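# Roll the carton in one hand until its label is up

## Task

The carton starts resting loose on the right hand's upward-facing palm. Using that hand alone, reorient it so the label points upward; spin about the vertical is irrelevant, and the goal picture is just one acceptable lie. The wrist camera, its post and the arm's final link count as the hand. It is a failure if the carton contacts anything else or leaves the hand. To complete: the carton must sit motionless on the palm or fingers, clear of the wrist, camera and post. The palm must face straight up. No hand motor may show moving or overload or be building toward a shutdown; a motor dead from the outset is ignored. Then declare done. The hand is opened at that point, and the carton must still lie label-up on the open hand, not be kept there by a grip.

## Robot and tools

Robot: one arm carrying a right hand with index, middle, ring and thumb, 16 hand motors. A wrist camera sits on a post at the wrist. A fixed mast on the palm side can collide with things: x +0.05 to +0.10, z -0.16 to -0.11, reaching y = +0.06 m. Cameras: cam_high (fixed overview) and cam_wrist, both 504x504.

Frames: the scene frame has its origin on the table under the arm base, +z up, +y to the left looking along +x. Result poses (end_effector_position in m, end_effector_quat_wxyz) and velocities use this frame. The hand point lies in front of the palm, where thumb and index/middle tips meet in a pinch. Its own axes: +z out along straightened fingers, +x across the palm away from the thumb, +y out of the palm face. The palm face is at y = -0.062 m. Straight-finger knuckles are at z = -0.017 m, with tips 0.139 m beyond. 'Palm facing straight up' means the hand's +y points along world +z.

Row format (shared by execute_actions and move): one flat list of 24 numbers, each in [-1, 1]. Order: dx, dy, dz, rx, ry, rz, then index_mcp, index_abd, index_pip, index_dip, middle_mcp, middle_abd, middle_pip, middle_dip, ring_mcp, ring_abd, ring_pip, ring_dip, thumb_cmc, thumb_axl, thumb_mcp, thumb_ipl, current_limit, speed.

The first six are an offset, not a pose. It is expressed in the hand point's own axes and scaled so 1.0 = 0.6 m or 180 degrees; rx, ry, rz form one rotation vector. The offset is counted from the hand pose in the latest result that reported it. Before any such result, or for a later call within the same reply, it counts from wherever the robot is at action start. Each row in an action is measured from that same base, not chained. All-zero offsets therefore pull the arm back to that base; they are not a pause. Each control step clips the command to 100 mm and 16 degrees from the measured pose. Arm motion trails commands by about 0.17 s.

Hand numbers 7-22 are absolute goal angles, mapped linearly between each hinge's stops. Entries below are (degrees at +1, degrees at -1; straight value). Finger _mcp curls toward the palm as the number falls (-18, +128; +0.75). _abd swings the finger away from the thumb (-60, +60; 0.00). _pip (-29, +108; +0.58) and _dip (-21, +117; +0.70) bend the outer joints. thumb_cmc moves the thumb from beside the palm to in front of it toward -1 (-20, +120; +0.71). thumb_axl rolls it (-27, +140; +0.68). thumb_mcp (-69, +109; +0.23) and thumb_ipl (-77, +108; +0.17) flex it. With thumb_axl straight, that flex goes toward hand +z; with thumb_axl at -0.40 it follows the cmc direction.

current_limit scales the motor current cap from 0 (at -1) to 550 mA (at +1), minimum 11 mA. Low values weaken and slow fingers. speed sets set-point rate to (speed+1)/2 of 5.9 rad/s. Defaults are +0.4 and -0.6; the last value sent persists.

execute_actions: {"actions": [...], "pictures": bool}. An empty list just reports state. One action {"rows": [...], "steps": n} takes 1-15 rows and up to 15 steps of 1/30 s; the final row repeats to fill. A wait {"steps": n} allows up to 300 steps counted from the previous result, reply time included. Only one entry per call; refused calls send nothing.

move: target is one 24-number row (same offset rules) driving the hand point in a straight line. speed is in m/s, 0.002-0.5, default 0.25; rotation is capped at twice that in rad/s. The path lasts 0.5-10 s and ignores obstacles. Optional stop_force (9-40 N) halts on wrist-sensed push along the target line and then backs off 2 steps. Use it only slowly and without rotation, and omit it when leaving a contact. The result adds a move: line with ending done, off_target, moving, held, contact or fault, plus limits (paced = clipped, held = some steps blocked).

wait: {"seconds": 0-10}, sends nothing. zoom_image: {"camera", "region": [x0,y0,x1,y1]} px, max 504x504. show_instructions shows reference images. finished_scene: {"scene": n} ends and grades the scene, irreversibly.

Results: hand_goal (written goals), hand_measured (actual positions, same scale), hand_current_ma (positive pushes toward -1), hand_state (moving, goal, blocked, overload), hand_current_limit, hand_speed. Also joint positions and torques, plus Wrist force/torque in hand axes (noisy, offset up to ~4 N, saturating near 50 N). 'Hand target' shows the pose being driven to; 'pose unreachable' and HELD mark clearance-check interference.

Avoid: currents at or above 495 mA for 5 s shut a motor down for 10 s. Stiff contact, 150 N external force or joint overload causes a 10 s fault stop that drops commands. MOTOR HOT appears from 70 °C, with a brake stop at 85 °C. Do not drop the carton, let it touch anything outside the hand, or knock items off the table. Reply time counts as scene time. Finish with a relaxed, still hand, palm up, the carton loose, label up.

Each tool is called after "Emit:" as name(argument=value, ...), one argument or row to a line, values as JSON.

Reference images:

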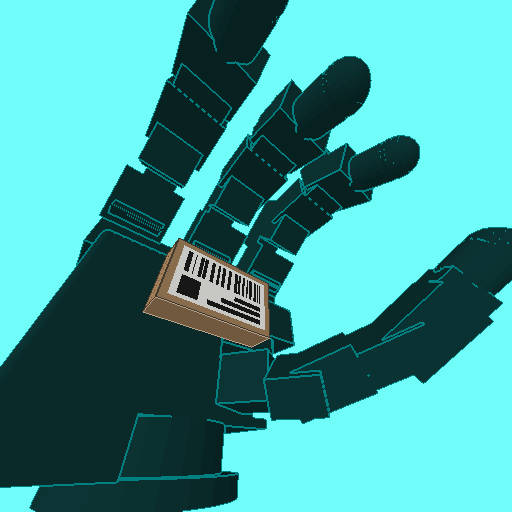

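## Session

Emit:
execute_actions(
  actions=[],
)

Scene clock: 0.00 s of 4800.00 s.
end_effector_position=(+0.5986, +0.0642, +0.4977) hand_goal=(+0.046, +0.000, -0.008, +0.280, +0.046, +0.000, -0.008, +0.280, +0.046, +0.000, -0.008, +0.280, -0.104, +0.266, +0.032, -0.018) hand_measured=(+0.058, +0.000, -0.006, +0.282, +0.060, +0.000, -0.006, +0.282, +0.062, +0.000, -0.006, +0.282, -0.092, +0.270, +0.034, -0.016) hand_current_ma=(+78, +0, +14, +13, +78, +0, +12, +13, +81, +0, +13, +12, +63, +24, +12, +11) hand_state=(goal, goal, goal, goal, goal, goal, goal, goal, goal, goal, goal, goal, goal, goal, goal, goal) hand_current_limit=0.40 hand_speed=-0.60 end_effector_quat_wxyz=(+0.508, +0.463, +0.517, +0.510) end_effector_velocity=(+0.000, -0.000, +0.000) end_effector_angular_velocity=(+0.001, -0.000, -0.000)
Joint positions: [-0.183 -1.182  2.223 -4.212 -1.331 -0.037]
Joint velocities: [ 0.     0.    -0.001 -0.    -0.     0.001]
Joint torques (N m, as the arm reports them, + toward a larger angle): no reading
Motor temperatures (°C, as the motors report them): [29 26 31 33 33 35]
Wrist force (N, on the end effector, along its own x y z axes, offset not removed): no reading
Wrist torque (N m, same axes, about the end effector's origin, offset not removed): no reading
Hand target: +0.599, +0.064, +0.498; +0.508, +0.463, +0.517, +0.510

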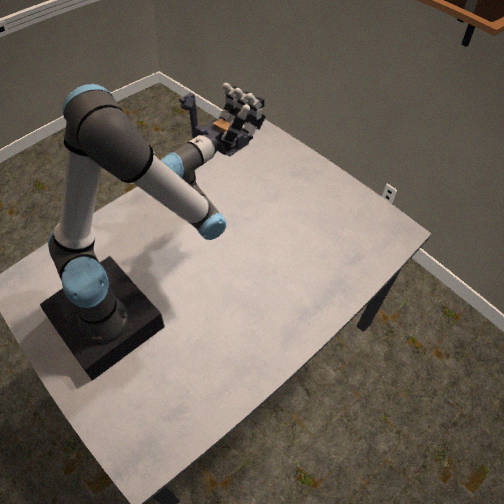

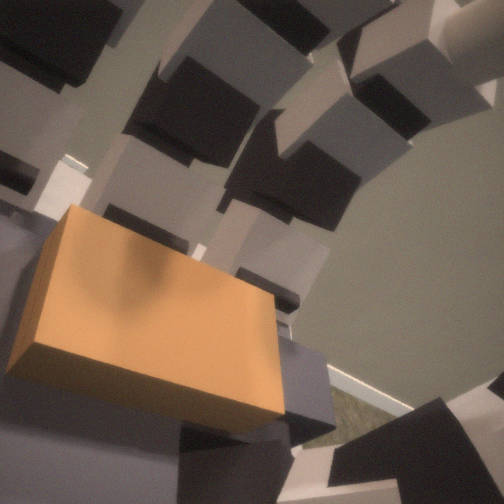

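Emit:
zoom_image(
  camera="cam_high",
  region=[160, 60, 300, 200],
)

Region (160, 60, 300, 200) of cam_high's 504x504 image, scaled by 3.600, with more detail than that image has.

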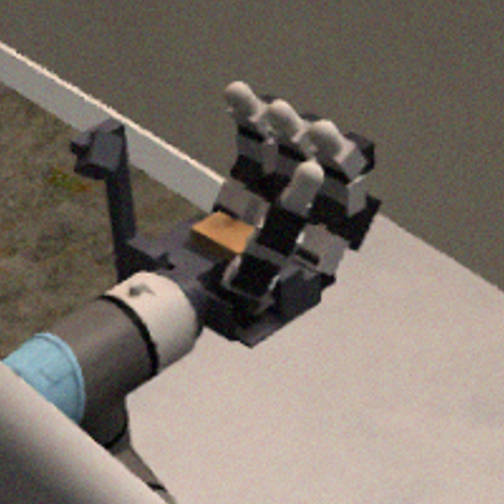

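Emit:
move(
  target=[0,0,0,0.25,0,0, 0.046,0,-0.008,0.28, 0.046,0,-0.008,0.28, 0.046,0,-0.008,0.28, -0.104,0.266,0.032,-0.018, 0.4,-0.6],
  speed=0.2,
)

Scene clock: 29.23 s of 4800.00 s.
end_effector_position=(+0.5985, +0.0642, +0.4974) hand_goal=(+0.046, +0.000, -0.008, +0.280, +0.046, +0.000, -0.008, +0.280, +0.046, +0.000, -0.008, +0.280, -0.104, +0.266, +0.032, -0.018) hand_measured=(+0.058, +0.000, -0.006, +0.282, +0.060, +0.000, -0.006, +0.282, +0.062, +0.000, -0.006, +0.282, -0.094, +0.270, +0.030, -0.018) hand_current_ma=(+78, +0, +14, +13, +78, +0, +12, +13, +81, +0, +13, +12, +51, +24, -9, +7) hand_state=(goal, goal, goal, goal, goal, goal, goal, goal, goal, goal, goal, goal, goal, goal, goal, goal) hand_current_limit=0.40 hand_speed=-0.60 end_effector_quat_wxyz=(+0.293, +0.622, +0.673, +0.274) end_effector_velocity=(+0.000, -0.000, -0.000) end_effector_angular_velocity=(+0.001, +0.012, -0.001)
Joint positions: [-0.16  -1.741  2.133 -2.771 -1.445 -0.179]
Joint velocities: [ 0.001 -0.002 -0.008  0.022 -0.002  0.   ]
Joint torques (N m, as the arm reports them, + toward a larger angle): [  6.9  -17.64 -33.24  -1.71  -1.79  -1.19]
Motor temperatures (°C, as the motors report them): [29 26 31 33 33 35]
Wrist force (N, on the end effector, along its own x y z axes, offset not removed): [0.6 0.1 2.5]
Wrist torque (N m, same axes, about the end effector's origin, offset not removed): [-0.08 -0.15 -0.10]
Hand target: +0.599, +0.064, +0.497; +0.292, +0.622, +0.673, +0.274
Off the commanded pose: 0.000 m, 0 deg.
move: done
camera_calibration (this result's frames):
cam_wrist: T_world_to_cam=[[0.440655, -0.72629, 0.527566, -0.447308], [-0.891354, -0.42364, 0.161295, 0.424994], [0.106351, -0.541324, -0.834061, 0.51143], [0, 0, 0, 1]] pos_world=[0.521538, 0.132018, 0.593999]

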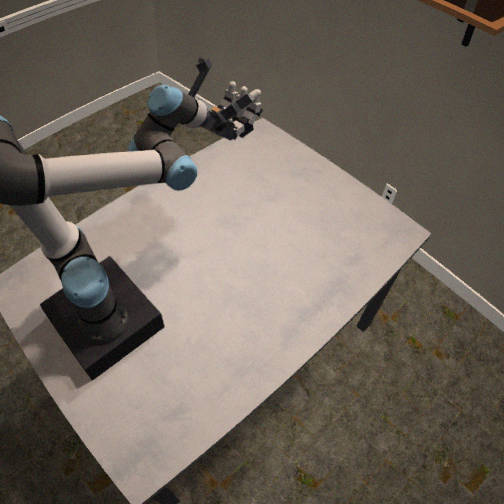

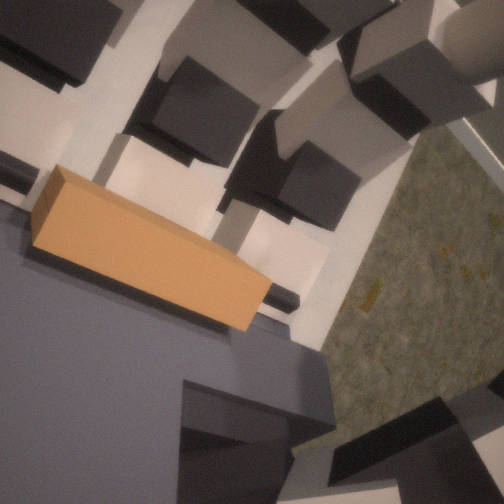

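Emit:
move(
  target=[0,0,0,0.12,0,0, 0.046,0,-0.008,0.28, 0.046,0,-0.008,0.28, 0.046,0,-0.008,0.28, -0.104,0.266,0.032,-0.018, 0.4,-0.6],
  speed=0.15,
)

Scene clock: 47.43 s of 4800.00 s.
end_effector_position=(+0.5985, +0.0642, +0.4974) hand_goal=(+0.046, +0.000, -0.008, +0.280, +0.046, +0.000, -0.008, +0.280, +0.046, +0.000, -0.008, +0.280, -0.104, +0.266, +0.032, -0.018) hand_measured=(+0.058, +0.000, -0.006, +0.282, +0.060, +0.000, -0.006, +0.282, +0.062, +0.000, -0.006, +0.282, -0.098, +0.270, +0.030, -0.018) hand_current_ma=(+78, +0, +14, +13, +82, +0, +12, +13, +81, +0, +13, +12, +33, +24, -15, +6) hand_state=(goal, goal, goal, goal, goal, goal, goal, goal, goal, goal, goal, goal, goal, goal, goal, goal) hand_current_limit=0.40 hand_speed=-0.60 end_effector_quat_wxyz=(+0.171, +0.666, +0.712, +0.144) end_effector_velocity=(+0.000, -0.000, +0.000) end_effector_angular_velocity=(-0.000, +0.014, -0.002)
Joint positions: [-0.125 -1.729  1.844 -2.126 -1.533 -0.181]
Joint velocities: [ 0.001  0.005 -0.014  0.023 -0.003  0.002]
Joint torques (N m, as the arm reports them, + toward a larger angle): [  6.1   -9.01 -37.32  -1.56  -2.17   1.26]
Motor temperatures (°C, as the motors report them): [29 26 31 33 33 35]
Wrist force (N, on the end effector, along its own x y z axes, offset not removed): [0.5 -0.6 0.0]
Wrist torque (N m, same axes, about the end effector's origin, offset not removed): [0.22 0.06 -0.10]
Hand target: +0.599, +0.064, +0.497; +0.171, +0.666, +0.712, +0.143
Off the commanded pose: 0.000 m, 0 deg.
move: done
camera_calibration (this result's frames):
cam_wrist: T_world_to_cam=[[0.591441, -0.7278, 0.347137, -0.447682], [-0.777232, -0.39991, 0.48578, 0.193733], [-0.214728, -0.557116, -0.802193, 0.688737], [0, 0, 0, 1]] pos_world=[0.563244, 0.135359, 0.613795]

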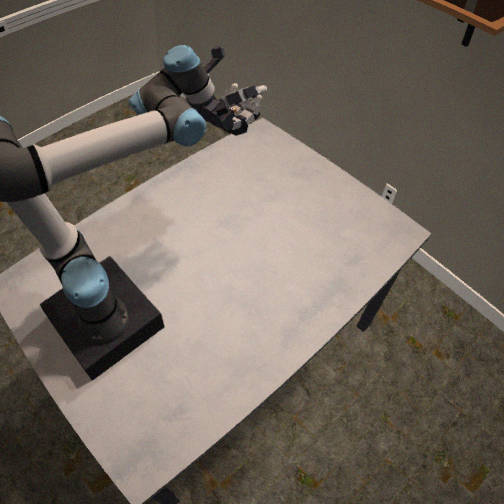

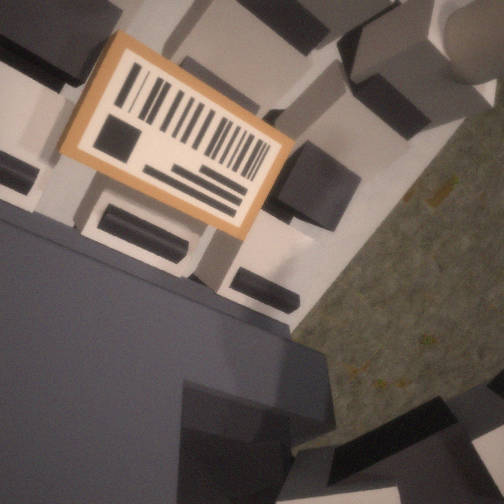

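Emit:
move(
  target=[0,0,0,-0.185,0,0, 0.41,0,-0.008,0.28, 0.41,0,-0.008,0.28, 0.41,0,-0.008,0.28, -0.104,0.266,0.032,-0.018, 0.4,-0.93],
  speed=0.15,
)

Scene clock: 62.10 s of 4800.00 s.
end_effector_position=(+0.5984, +0.0642, +0.4975) hand_goal=(+0.410, +0.000, -0.008, +0.280, +0.410, +0.000, -0.008, +0.280, +0.410, +0.000, -0.008, +0.280, -0.104, +0.266, +0.032, -0.018) hand_measured=(+0.418, +0.000, -0.006, +0.282, +0.420, +0.000, -0.006, +0.282, +0.420, +0.000, -0.006, +0.282, -0.098, +0.270, +0.030, -0.018) hand_current_ma=(+47, +0, +14, +13, +55, +0, +12, +13, +49, +0, +13, +12, +32, +24, -15, +6) hand_state=(goal, goal, goal, goal, goal, goal, goal, goal, goal, goal, goal, goal, goal, goal, goal, goal) hand_current_limit=0.40 hand_speed=-0.93 end_effector_quat_wxyz=(+0.355, +0.589, +0.641, +0.341) end_effector_velocity=(+0.000, +0.000, -0.001) end_effector_angular_velocity=(-0.001, -0.008, +0.001)
Joint positions: [-0.175 -1.661  2.239 -3.16  -1.398 -0.158]
Joint velocities: [-0.     0.006  0.004 -0.017  0.001 -0.   ]
Joint torques (N m, as the arm reports them, + toward a larger angle): [ -8.67  -9.66 -14.8   -4.95   2.35   1.05]
Motor temperatures (°C, as the motors report them): [29 26 31 33 33 35]
Wrist force (N, on the end effector, along its own x y z axes, offset not removed): [-0.4 1.6 -2.0]
Wrist torque (N m, same axes, about the end effector's origin, offset not removed): [0.72 0.29 -0.04]
Hand target: +0.598, +0.064, +0.497; +0.355, +0.589, +0.641, +0.342
Off the commanded pose: 0.000 m, 0 deg.
move: done
camera_calibration (this result's frames):
cam_wrist: T_world_to_cam=[[0.333332, -0.728235, 0.598802, -0.418372], [-0.90033, -0.434365, -0.0270726, 0.524686], [0.279814, -0.530096, -0.800439, 0.390232], [0, 0, 0, 1]] pos_world=[0.502655, 0.130093, 0.577083]

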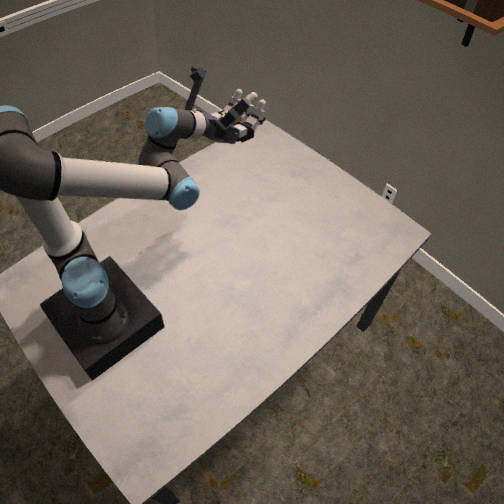

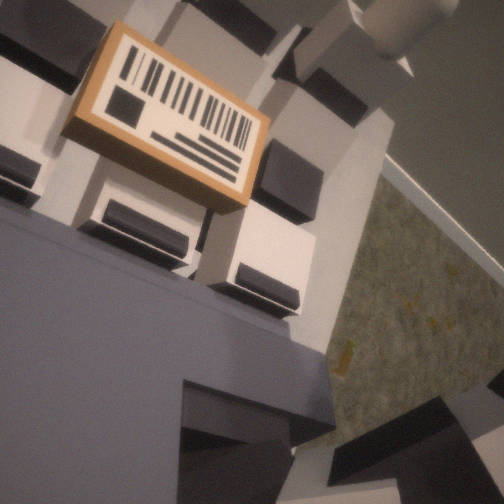

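Emit:
move(
  target=[0,0,0,-0.1725,0,0.0179, 0.66,0,-0.008,0.28, 0.66,0,-0.008,0.28, 0.66,0,-0.008,0.28, -0.104,0.266,0.032,-0.018, 0.4,-0.94],
  speed=0.15,
)

Scene clock: 74.70 s of 4800.00 s.
end_effector_position=(+0.5984, +0.0642, +0.4977) hand_goal=(+0.660, +0.000, -0.008, +0.280, +0.660, +0.000, -0.008, +0.280, +0.660, +0.000, -0.008, +0.280, -0.104, +0.266, +0.032, -0.018) hand_measured=(+0.668, +0.000, -0.006, +0.282, +0.670, +0.000, -0.006, +0.282, +0.670, +0.000, -0.006, +0.282, -0.098, +0.270, +0.030, -0.018) hand_current_ma=(+47, +0, +14, +13, +54, +0, +12, +13, +49, +0, +13, +12, +32, +24, -15, +6) hand_state=(goal, goal, goal, goal, goal, goal, goal, goal, goal, goal, goal, goal, goal, goal, goal, goal) hand_current_limit=0.40 hand_speed=-0.94 end_effector_quat_wxyz=(+0.489, +0.490, +0.510, +0.510) end_effector_velocity=(+0.000, -0.000, +0.001) end_effector_angular_velocity=(+0.002, -0.015, -0.001)
Joint positions: [-0.162 -1.217  2.235 -4.15  -1.369  0.007]
Joint velocities: [ 0.001  0.013 -0.008 -0.02  -0.002  0.005]
Joint torques (N m, as the arm reports them, + toward a larger angle): [  6.41 -19.32 -24.19  -3.97  -2.43   0.78]
Motor temperatures (°C, as the motors report them): [29 26 31 33 33 35]
Wrist force (N, on the end effector, along its own x y z axes, offset not removed): [2.6 -3.1 -1.2]
Wrist torque (N m, same axes, about the end effector's origin, offset not removed): [0.02 -0.34 0.03]
Hand target: +0.598, +0.064, +0.498; +0.490, +0.490, +0.510, +0.510
Off the commanded pose: 0.000 m, 0 deg.
move: done
camera_calibration (this result's frames):
cam_wrist: T_world_to_cam=[[-0.00496333, -0.776913, 0.629588, -0.228218], [-0.750674, -0.413056, -0.51563, 0.676887], [0.660654, -0.475175, -0.581158, 0.0498169], [0, 0, 0, 1]] pos_world=[0.474077, 0.125958, 0.521658]

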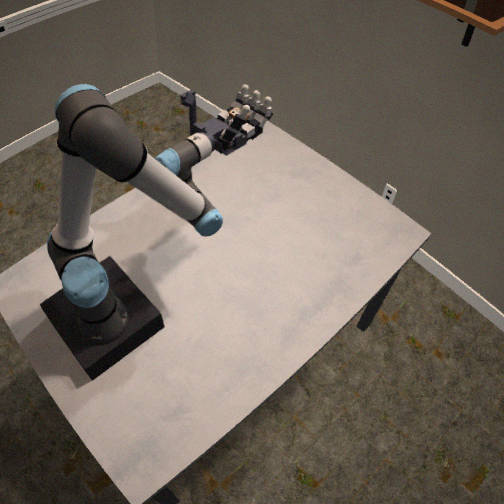

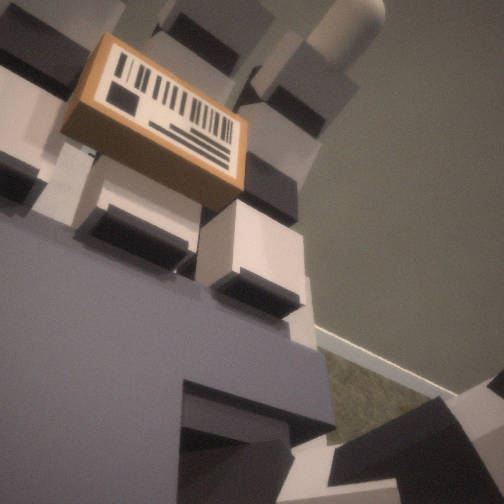

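Emit:
move(
  target=[0,0,0,0,0,0, 0.72,0,0.52,0.5, 0.72,0,0.52,0.5, 0.72,0,0.52,0.5, -0.104,0.266,0.032,-0.018, 0.4,-0.85],
  speed=0.15,
)

Scene clock: 81.67 s of 4800.00 s.
end_effector_position=(+0.5984, +0.0642, +0.4977) hand_goal=(+0.720, +0.000, +0.520, +0.500, +0.720, +0.000, +0.520, +0.500, +0.720, +0.000, +0.520, +0.500, -0.104, +0.266, +0.032, -0.018) hand_measured=(+0.728, +0.000, +0.520, +0.498, +0.730, +0.000, +0.520, +0.498, +0.730, +0.000, +0.520, +0.498, -0.098, +0.270, +0.030, -0.018) hand_current_ma=(+52, +0, +3, -12, +59, +0, +3, -12, +54, +0, +3, -11, +32, +24, -15, +6) hand_state=(goal, goal, goal, goal, goal, goal, goal, goal, goal, goal, goal, goal, goal, goal, goal, goal) hand_current_limit=0.40 hand_speed=-0.85 end_effector_quat_wxyz=(+0.489, +0.490, +0.510, +0.510) end_effector_velocity=(+0.000, -0.000, +0.000) end_effector_angular_velocity=(+0.000, -0.000, -0.000)
Joint positions: [-0.162 -1.217  2.235 -4.15  -1.369  0.007]
Joint velocities: [-0. -0. -0.  0. -0.  0.]
Joint torques (N m, as the arm reports them, + toward a larger angle): [ -7.2  -32.53  -6.11  -0.55   1.81  -1.43]
Motor temperatures (°C, as the motors report them): [29 26 31 33 33 35]
Wrist force (N, on the end effector, along its own x y z axes, offset not removed): [3.4 3.5 0.5]
Wrist torque (N m, same axes, about the end effector's origin, offset not removed): [0.76 -0.45 0.38]
Hand target: +0.598, +0.064, +0.498; +0.489, +0.490, +0.510, +0.510
Off the commanded pose: 0.000 m, 0 deg.
move: done
camera_calibration (this result's frames):
cam_wrist: T_world_to_cam=[[-0.00496219, -0.776913, 0.629588, -0.228219], [-0.750675, -0.413056, -0.515628, 0.676887], [0.660654, -0.475174, -0.581159, 0.0498177], [0, 0, 0, 1]] pos_world=[0.474077, 0.125958, 0.521658]

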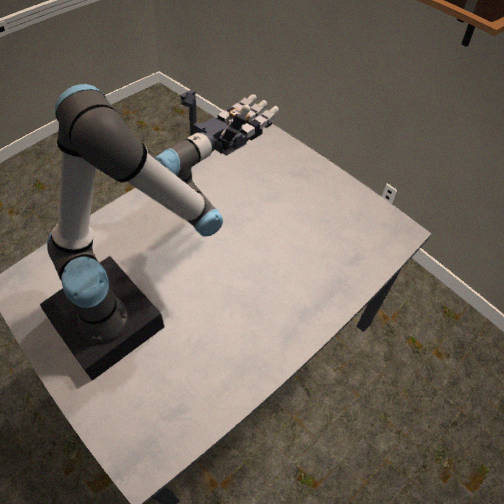

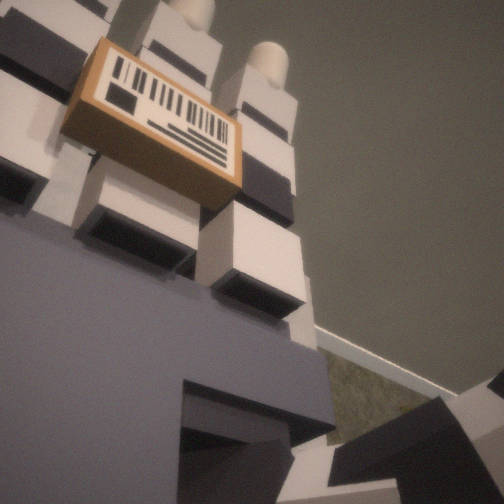

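It lies flat on the open fingers, label up.

Emit:
finished_scene(
  scene=1,
)

The scene is finished: the task was done.


## Next scene

The same job, from a new start.

Emit:
show_instructions(
)

Emit:
execute_actions(
  actions=[],
)

Reference images for this scene: goal picture from the wrist camera place.

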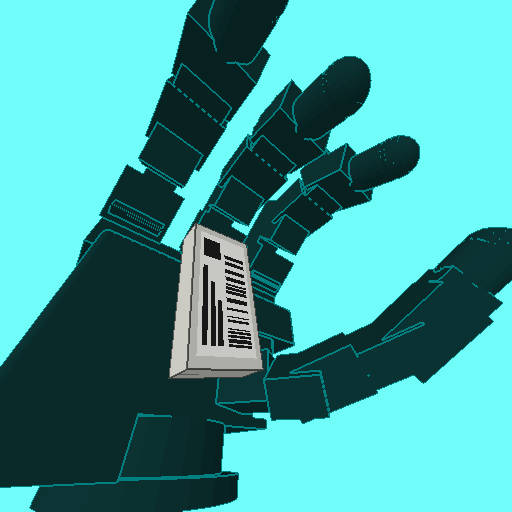

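Scene clock: 0.00 s of 4800.00 s.
end_effector_position=(+0.6103, +0.0678, +0.4957) hand_goal=(+0.046, +0.000, -0.008, +0.280, +0.046, +0.000, -0.008, +0.280, +0.046, +0.000, -0.008, +0.280, -0.104, +0.266, +0.032, -0.018) hand_measured=(+0.058, +0.000, -0.006, +0.282, +0.060, +0.000, -0.006, +0.282, +0.062, +0.000, -0.006, +0.282, -0.092, +0.270, +0.034, -0.016) hand_current_ma=(+79, +0, +14, +13, +79, +0, +13, +13, +81, +0, +14, +12, +63, +24, +12, +11) hand_state=(goal, goal, goal, goal, goal, goal, goal, goal, goal, goal, goal, goal, goal, goal, goal, goal) hand_current_limit=0.40 hand_speed=-0.60 end_effector_quat_wxyz=(+0.499, +0.459, +0.524, +0.515) end_effector_velocity=(+0.000, -0.000, +0.001) end_effector_angular_velocity=(-0.000, -0.001, +0.000)
Joint positions: [-0.182 -1.166  2.195 -4.192 -1.309 -0.035]
Joint velocities: [ 0.    -0.    -0.001  0.    -0.     0.   ]
Joint torques (N m, as the arm reports them, + toward a larger angle): no reading
Motor temperatures (°C, as the motors report them): [29 26 31 33 33 35]
Wrist force (N, on the end effector, along its own x y z axes, offset not removed): no reading
Wrist torque (N m, same axes, about the end effector's origin, offset not removed): no reading
Hand target: +0.610, +0.068, +0.496; +0.499, +0.459, +0.524, +0.515
camera_calibration (this result's frames):
cam_wrist: T_world_to_cam=[[0.00383076, -0.745969, 0.66597, -0.249638], [-0.715805, -0.467092, -0.519083, 0.670394], [0.698289, -0.474716, -0.535758, -0.00300303], [0, 0, 0, 1]] pos_world=[0.482925, 0.125488, 0.512633]

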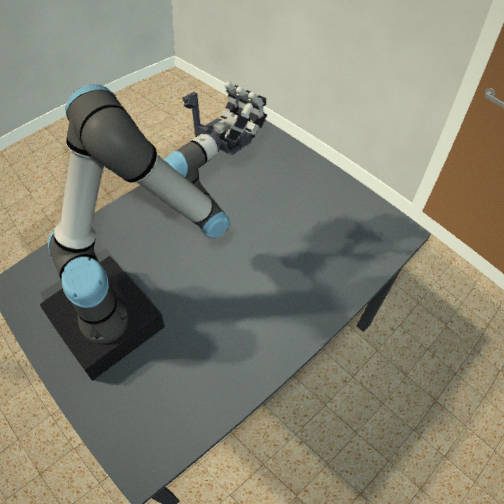

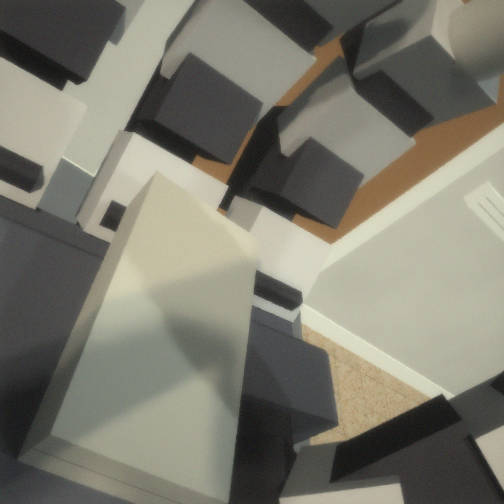

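Emit:
move(
  target=[0,0,0,0.25,0,0, -0.1,0,0.3,0.0, -0.1,0,0.3,0.0, -0.1,0,0.3,0.0, 0.25,0.266,0.032,-0.018, 0.4,-0.8],
  speed=0.2,
)

Scene clock: 11.30 s of 4800.00 s.
end_effector_position=(+0.6103, +0.0678, +0.4955) hand_goal=(-0.100, +0.000, +0.300, +0.000, -0.100, +0.000, +0.300, +0.000, -0.100, +0.000, +0.300, +0.000, +0.250, +0.266, +0.032, -0.018) hand_measured=(-0.088, +0.000, +0.300, +0.002, -0.088, +0.000, +0.300, +0.002, -0.086, +0.000, +0.300, +0.002, +0.256, +0.270, +0.032, -0.016) hand_current_ma=(+73, +0, -2, +13, +73, +0, -2, +13, +76, +0, -2, +12, +32, +24, -1, +9) hand_state=(goal, goal, goal, goal, goal, goal, goal, goal, goal, goal, goal, goal, goal, goal, goal, goal) hand_current_limit=0.40 hand_speed=-0.80 end_effector_quat_wxyz=(+0.286, +0.616, +0.681, +0.276) end_effector_velocity=(+0.001, +0.000, -0.001) end_effector_angular_velocity=(-0.002, +0.013, +0.001)
Joint positions: [-0.16  -1.712  2.108 -2.765 -1.426 -0.195]
Joint velocities: [ 0.001 -0.001 -0.008  0.022 -0.002 -0.003]
Joint torques (N m, as the arm reports them, + toward a larger angle): [  6.93 -20.62 -36.03  -2.11  -2.42  -0.92]
Motor temperatures (°C, as the motors report them): [29 26 31 33 33 35]
Wrist force (N, on the end effector, along its own x y z axes, offset not removed): [-1.8 0.7 -2.2]
Wrist torque (N m, same axes, about the end effector's origin, offset not removed): [0.68 0.31 -0.11]
Hand target: +0.610, +0.068, +0.495; +0.285, +0.616, +0.681, +0.276
Off the commanded pose: 0.000 m, 0 deg.
move: done
camera_calibration (this result's frames):
cam_wrist: T_world_to_cam=[[0.462227, -0.717056, 0.521706, -0.459702], [-0.879592, -0.445407, 0.167124, 0.428722], [0.112534, -0.536137, -0.836596, 0.5076], [0, 0, 0, 1]] pos_world=[0.532464, 0.133467, 0.592836]

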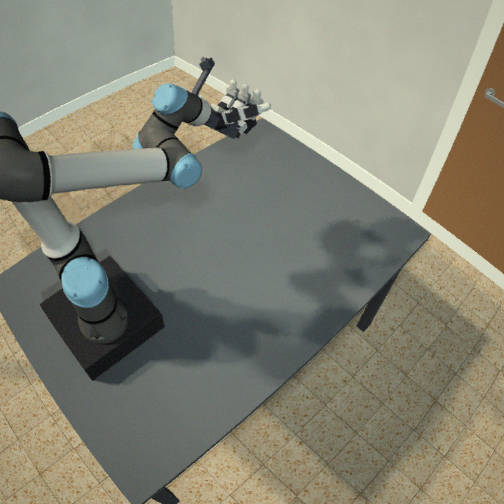

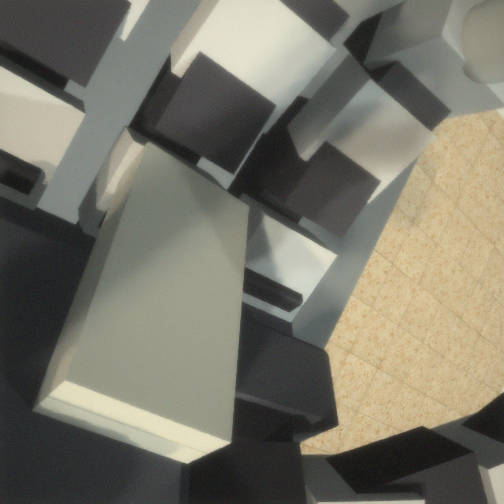

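Emit:
move(
  target=[0,0,0,0.11,0,0, -0.1,0,0.3,0.0, -0.1,0,0.3,0.0, -0.1,0,0.3,0.0, 0.25,0.266,0.032,-0.018, 0.4,-0.8],
  speed=0.12,
)

Scene clock: 19.80 s of 4800.00 s.
end_effector_position=(+0.6102, +0.0678, +0.4954) hand_goal=(-0.100, +0.000, +0.300, +0.000, -0.100, +0.000, +0.300, +0.000, -0.100, +0.000, +0.300, +0.000, +0.250, +0.266, +0.032, -0.018) hand_measured=(-0.088, +0.000, +0.300, +0.002, -0.088, +0.000, +0.300, +0.002, -0.086, +0.000, +0.300, +0.002, +0.256, +0.270, +0.030, -0.018) hand_current_ma=(+73, +0, +1, +13, +73, +0, +1, +13, +76, +0, +1, +12, +32, +24, -10, +7) hand_state=(goal, goal, goal, goal, goal, goal, goal, goal, goal, goal, goal, goal, goal, goal, goal, goal) hand_current_limit=0.40 hand_speed=-0.80 end_effector_quat_wxyz=(+0.176, +0.655, +0.718, +0.155) end_effector_velocity=(+0.000, -0.000, +0.000) end_effector_angular_velocity=(+0.000, +0.012, -0.002)
Joint positions: [-0.127 -1.707  1.846 -2.172 -1.514 -0.202]
Joint velocities: [ 0.001  0.003 -0.011  0.02  -0.003  0.002]
Joint torques (N m, as the arm reports them, + toward a larger angle): [  6.29  -9.78 -37.56  -1.95  -2.48   1.21]
Motor temperatures (°C, as the motors report them): [29 26 31 33 33 35]
Wrist force (N, on the end effector, along its own x y z axes, offset not removed): [2.9 -0.4 1.6]
Wrist torque (N m, same axes, about the end effector's origin, offset not removed): [0.13 -0.39 0.11]
Hand target: +0.610, +0.068, +0.495; +0.176, +0.656, +0.718, +0.155
Off the commanded pose: 0.000 m, 0 deg.
move: done
camera_calibration (this result's frames):
cam_wrist: T_world_to_cam=[[0.601851, -0.714322, 0.357099, -0.463524], [-0.777599, -0.422279, 0.465855, 0.216896], [-0.181975, -0.558055, -0.809605, 0.675417], [0, 0, 0, 1]] pos_world=[0.57054, 0.137405, 0.611303]

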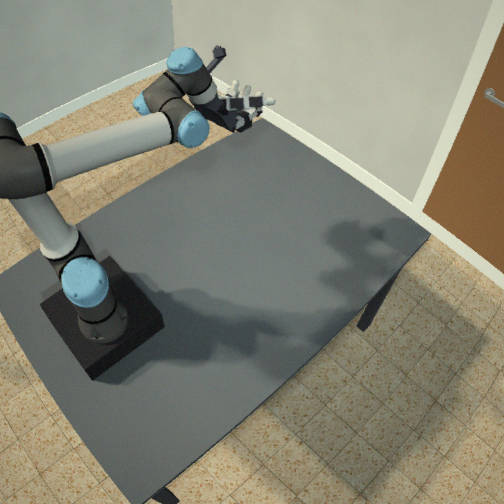

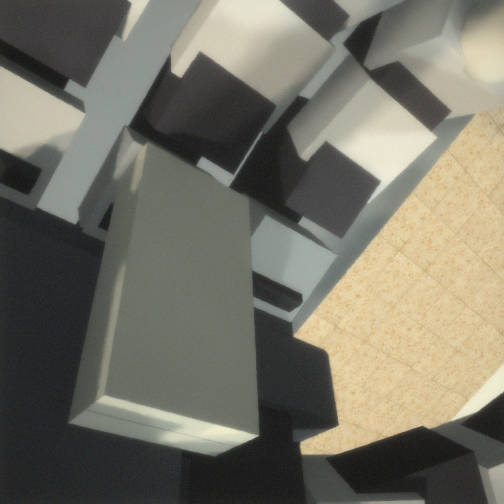

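Emit:
move(
  target=[0,0,0,0.07,0,0, -0.1,0,0.2,0.0, -0.1,0,0.2,0.0, -0.1,0,0.2,0.0, 0.25,0.266,0.032,-0.018, 0.4,-0.8],
  speed=0.08,
)

Scene clock: 26.93 s of 4800.00 s.
end_effector_position=(+0.6102, +0.0678, +0.4954) hand_goal=(-0.100, +0.000, +0.200, +0.000, -0.100, +0.000, +0.200, +0.000, -0.100, +0.000, +0.200, +0.000, +0.250, +0.266, +0.032, -0.018) hand_measured=(-0.088, +0.000, +0.210, +0.002, -0.088, +0.000, +0.208, +0.002, -0.086, +0.000, +0.210, +0.002, +0.256, +0.270, +0.030, -0.018) hand_current_ma=(+73, +0, +49, +13, +73, +0, +43, +13, +76, +0, +46, +12, +32, +24, -14, +7) hand_state=(goal, goal, goal, goal, goal, goal, goal, goal, goal, goal, goal, goal, goal, goal, goal, goal) hand_current_limit=0.40 hand_speed=-0.80 end_effector_quat_wxyz=(+0.104, +0.671, +0.730, +0.076) end_effector_velocity=(+0.000, -0.000, -0.000) end_effector_angular_velocity=(-0.001, +0.015, -0.002)
Joint positions: [-0.106 -1.633  1.641 -1.826 -1.564 -0.189]
Joint velocities: [ 0.001  0.007 -0.015  0.023 -0.003  0.002]
Joint torques (N m, as the arm reports them, + toward a larger angle): [  6.73 -14.16 -37.13  -2.13  -2.71   1.06]
Motor temperatures (°C, as the motors report them): [29 26 31 33 33 35]
Wrist force (N, on the end effector, along its own x y z axes, offset not removed): [1.3 -1.4 -0.6]
Wrist torque (N m, same axes, about the end effector's origin, offset not removed): [0.31 -0.22 0.07]
Hand target: +0.610, +0.068, +0.495; +0.103, +0.671, +0.730, +0.076
Off the commanded pose: 0.000 m, 0 deg.
move: done
camera_calibration (this result's frames):
cam_wrist: T_world_to_cam=[[0.658255, -0.716173, 0.231942, -0.4358], [-0.662559, -0.404898, 0.630138, 0.0640968], [-0.357375, -0.568467, -0.741032, 0.749185], [0, 0, 0, 1]] pos_world=[0.597075, 0.139731, 0.615861]

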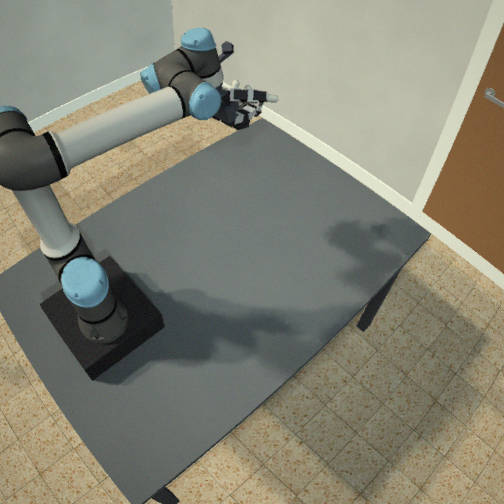

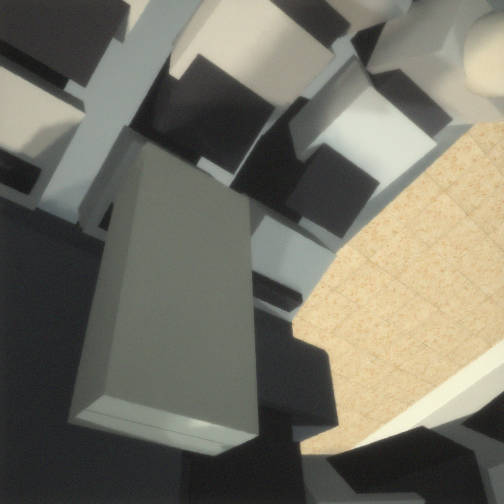

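Emit:
move(
  target=[0,0,0,0.07,0,0, -0.22,0,0.2,0.0, -0.22,0,0.2,0.0, -0.22,0,0.2,0.0, 0.25,0.266,0.032,-0.018, 0.4,-0.93],
  speed=0.08,
)

Scene clock: 35.13 s of 4800.00 s.
end_effector_position=(+0.6102, +0.0678, +0.4955) hand_goal=(-0.220, +0.000, +0.200, +0.000, -0.220, +0.000, +0.200, +0.000, -0.220, +0.000, +0.200, +0.000, +0.250, +0.266, +0.032, -0.018) hand_measured=(-0.198, +0.000, +0.210, +0.002, -0.192, +0.000, +0.208, +0.002, -0.194, +0.000, +0.210, +0.002, +0.252, +0.270, +0.030, -0.018) hand_current_ma=(+136, +0, +48, +13, +161, +0, +47, +15, +140, +0, +46, +12, +14, +24, -17, +6) hand_state=(blocked, goal, goal, goal, blocked, goal, goal, goal, blocked, goal, goal, goal, goal, goal, goal, goal) hand_current_limit=0.40 hand_speed=-0.93 end_effector_quat_wxyz=(+0.030, +0.678, +0.734, -0.004) end_effector_velocity=(+0.000, -0.000, -0.000) end_effector_angular_velocity=(-0.001, +0.015, -0.002)
Joint positions: [-0.087 -1.52   1.41  -1.494 -1.605 -0.167]
Joint velocities: [ 0.001  0.009 -0.017  0.022 -0.002  0.003]
Joint torques (N m, as the arm reports them, + toward a larger angle): [  5.46 -13.41 -34.68  -1.66  -2.67   1.2 ]
Motor temperatures (°C, as the motors report them): [29 26 31 33 33 35]
Wrist force (N, on the end effector, along its own x y z axes, offset not removed): [0.7 -0.4 -1.3]
Wrist torque (N m, same axes, about the end effector's origin, offset not removed): [0.53 0.08 -0.11]
Hand target: +0.610, +0.068, +0.495; +0.029, +0.678, +0.734, -0.004
Off the commanded pose: 0.000 m, 0 deg.
move: done
camera_calibration (this result's frames):
cam_wrist: T_world_to_cam=[[0.686307, -0.72073, 0.097631, -0.386051], [-0.514642, -0.386379, 0.765411, -0.0944796], [-0.513932, -0.575552, -0.636092, 0.793209], [0, 0, 0, 1]] pos_world=[0.623982, 0.14179, 0.614561]

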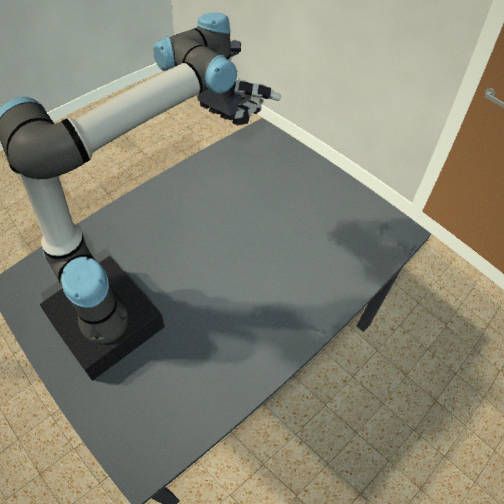

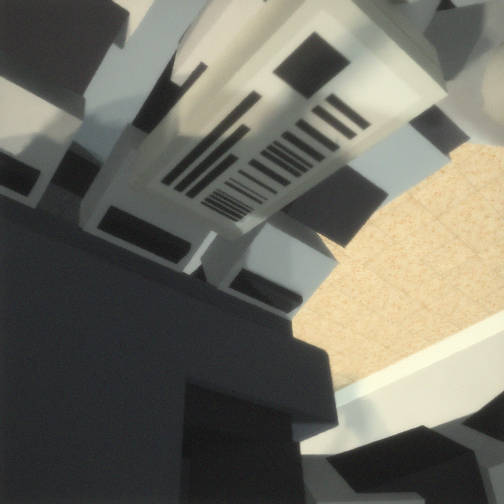

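Emit:
move(
  target=[0,0,0,-0.245,0,0, 0.35,0,0.3,0.0, 0.35,0,0.3,0.0, 0.35,0,0.3,0.0, 0.25,0.266,0.032,-0.018, 0.4,-0.93],
  speed=0.15,
)

Scene clock: 44.10 s of 4800.00 s.
end_effector_position=(+0.6102, +0.0678, +0.4954) hand_goal=(+0.350, +0.000, +0.300, +0.000, +0.350, +0.000, +0.300, +0.000, +0.350, +0.000, +0.300, +0.000, +0.250, +0.266, +0.032, -0.018) hand_measured=(+0.358, +0.000, +0.300, +0.002, +0.362, +0.000, +0.302, +0.002, +0.360, +0.000, +0.300, +0.002, +0.254, +0.270, +0.030, -0.018) hand_current_ma=(+47, +0, +2, +13, +72, +0, +11, +15, +49, +0, +2, +12, +19, +24, -17, +6) hand_state=(goal, goal, goal, goal, goal, goal, goal, goal, goal, goal, goal, goal, goal, goal, goal, goal) hand_current_limit=0.40 hand_speed=-0.93 end_effector_quat_wxyz=(+0.282, +0.617, +0.682, +0.272) end_effector_velocity=(+0.000, -0.000, +0.000) end_effector_angular_velocity=(+0.000, -0.000, -0.001)
Joint positions: [-0.159 -1.715  2.101 -2.744 -1.429 -0.196]
Joint velocities: [ 0.     0.    -0.    -0.    -0.     0.001]
Joint torques (N m, as the arm reports them, + toward a larger angle): [ -7.86  -8.49 -17.05  -4.92   2.39   1.22]
Motor temperatures (°C, as the motors report them): [29 26 31 33 33 35]
Wrist force (N, on the end effector, along its own x y z axes, offset not removed): [-2.5 -1.6 0.3]
Wrist torque (N m, same axes, about the end effector's origin, offset not removed): [0.29 0.36 -0.37]
Hand target: +0.610, +0.068, +0.495; +0.282, +0.617, +0.682, +0.272
Off the commanded pose: 0.000 m, 0 deg.
move: done
camera_calibration (this result's frames):
cam_wrist: T_world_to_cam=[[0.467648, -0.716778, 0.517237, -0.460762], [-0.877898, -0.444803, 0.17733, 0.422528], [0.102962, -0.537009, -0.837269, 0.513821], [0, 0, 0, 1]] pos_world=[0.533507, 0.133605, 0.593603]

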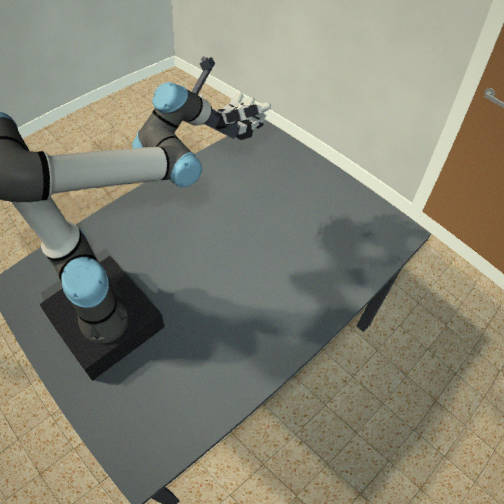

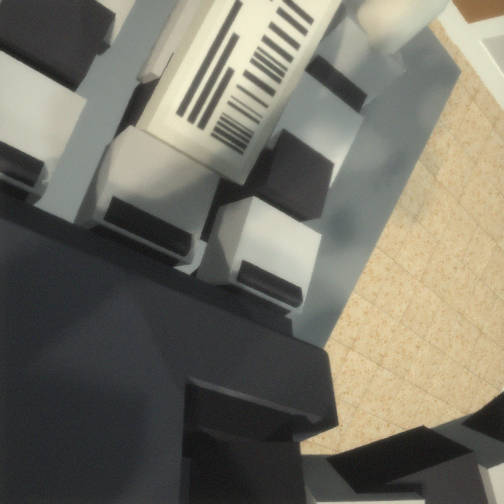

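Emit:
move(
  target=[0,0,0,-0.2436,0,0.0173, 0.68,0,0.5,0.4, 0.68,0,0.5,0.4, 0.68,0,0.5,0.4, 0.25,0.266,0.032,-0.018, 0.4,-0.95],
  speed=0.15,
)

Scene clock: 55.77 s of 4800.00 s.
end_effector_position=(+0.6102, +0.0678, +0.4957) hand_goal=(+0.680, +0.000, +0.500, +0.400, +0.680, +0.000, +0.500, +0.400, +0.680, +0.000, +0.500, +0.400, +0.250, +0.266, +0.032, -0.018) hand_measured=(+0.688, +0.000, +0.500, +0.398, +0.694, +0.000, +0.502, +0.398, +0.690, +0.000, +0.500, +0.398, +0.256, +0.270, +0.032, -0.018) hand_current_ma=(+51, +0, +3, -12, +75, +0, +10, -12, +53, +0, +3, -11, +35, +24, -5, +6) hand_state=(goal, goal, goal, goal, goal, goal, goal, goal, goal, goal, goal, goal, goal, goal, goal, goal) hand_current_limit=0.40 hand_speed=-0.95 end_effector_quat_wxyz=(+0.485, +0.485, +0.515, +0.515) end_effector_velocity=(-0.000, +0.000, -0.000) end_effector_angular_velocity=(-0.001, +0.000, -0.000)
Joint positions: [-0.16  -1.192  2.204 -4.144 -1.352  0.007]
Joint velocities: [ 0.     0.     0.    -0.    -0.    -0.001]
Joint torques (N m, as the arm reports them, + toward a larger angle): [  8.24 -19.92 -25.23  -3.61  -2.81   1.05]
Motor temperatures (°C, as the motors report them): [29 26 31 33 33 35]
Wrist force (N, on the end effector, along its own x y z axes, offset not removed): [1.9 1.2 -1.6]
Wrist torque (N m, same axes, about the end effector's origin, offset not removed): [0.52 -0.20 0.15]
Hand target: +0.610, +0.068, +0.496; +0.485, +0.485, +0.515, +0.515
Off the commanded pose: 0.000 m, 0 deg.
move: done
camera_calibration (this result's frames):
cam_wrist: T_world_to_cam=[[0.00933646, -0.776483, 0.630069, -0.233098], [-0.741891, -0.427849, -0.516278, 0.682148], [0.670455, -0.462622, -0.580061, 0.0351947], [0, 0, 0, 1]] pos_world=[0.48466, 0.127141, 0.519461]

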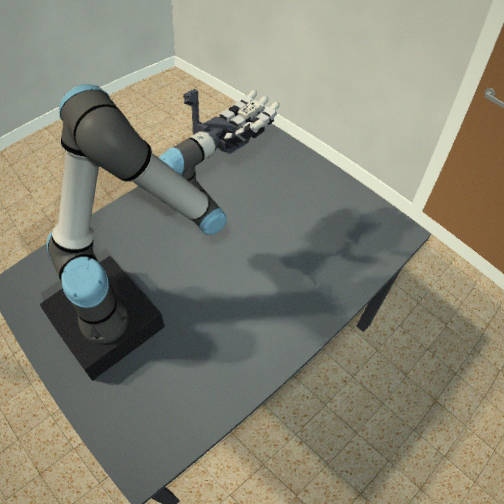

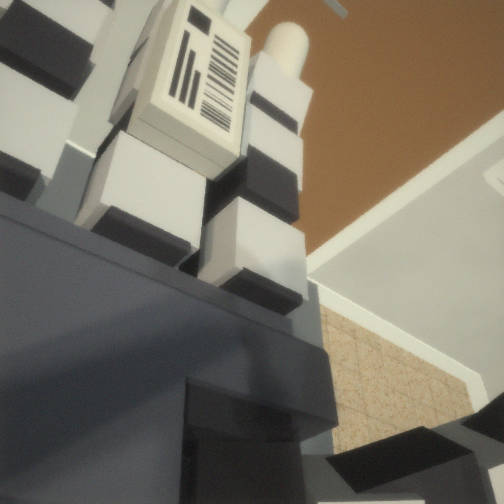

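Emit:
move(
  target=[0,0,0,0,0,0, 0.73,0,0.56,0.66, 0.73,0,0.56,0.66, 0.73,0,0.56,0.66, 0.25,0.266,0.032,-0.018, 0.4,-0.88],
  speed=0.15,
)

Scene clock: 61.00 s of 4800.00 s.
end_effector_position=(+0.6102, +0.0678, +0.4957) hand_goal=(+0.730, +0.000, +0.560, +0.660, +0.730, +0.000, +0.560, +0.660, +0.730, +0.000, +0.560, +0.660, +0.250, +0.266, +0.032, -0.018) hand_measured=(+0.738, +0.000, +0.560, +0.658, +0.744, +0.000, +0.562, +0.658, +0.740, +0.000, +0.560, +0.658, +0.256, +0.270, +0.032, -0.018) hand_current_ma=(+52, +0, +3, -11, +77, +0, +10, -12, +54, +0, +3, -11, +35, +24, -5, +6) hand_state=(goal, goal, goal, goal, goal, goal, goal, goal, goal, goal, goal, goal, goal, goal, goal, goal) hand_current_limit=0.40 hand_speed=-0.88 end_effector_quat_wxyz=(+0.485, +0.485, +0.515, +0.515) end_effector_velocity=(+0.000, +0.000, +0.000) end_effector_angular_velocity=(+0.001, -0.001, +0.000)
Joint positions: [-0.16  -1.192  2.204 -4.144 -1.352  0.007]
Joint velocities: [ 0.     0.    -0.001 -0.001  0.     0.001]
Joint torques (N m, as the arm reports them, + toward a larger angle): [  6.71 -24.44 -23.67  -2.12  -2.83   0.79]
Motor temperatures (°C, as the motors report them): [29 26 31 33 33 35]
Wrist force (N, on the end effector, along its own x y z axes, offset not removed): [0.0 -1.7 -1.3]
Wrist torque (N m, same axes, about the end effector's origin, offset not removed): [0.21 -0.14 0.05]
Hand target: +0.610, +0.068, +0.496; +0.485, +0.485, +0.515, +0.515
Off the commanded pose: 0.000 m, 0 deg.
move: done
camera_calibration (this result's frames):
cam_wrist: T_world_to_cam=[[0.00932348, -0.776484, 0.630068, -0.23309], [-0.741881, -0.427848, -0.516293, 0.68215], [0.670467, -0.462622, -0.580048, 0.0351818], [0, 0, 0, 1]] pos_world=[0.484659, 0.127141, 0.51946]

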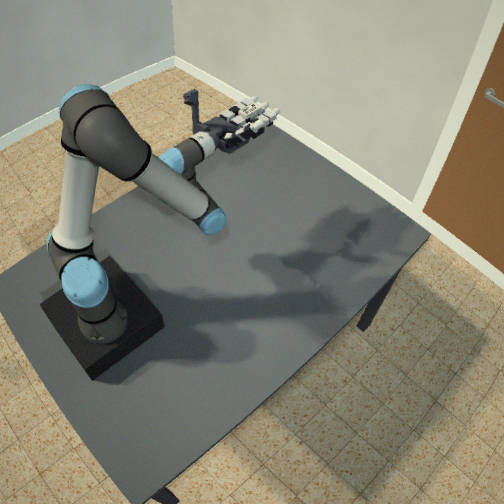

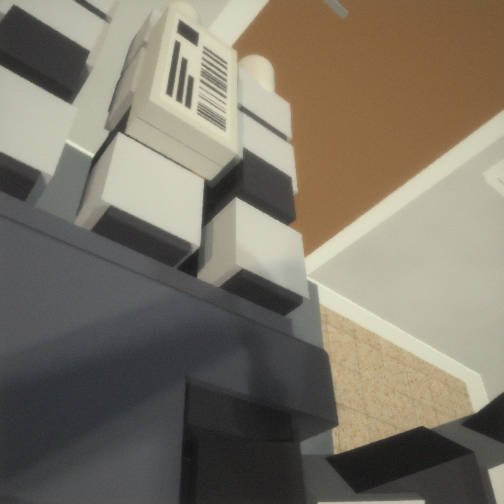

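Emit:
finished_scene(
  scene=2,
)

The scene is finished: the task was done.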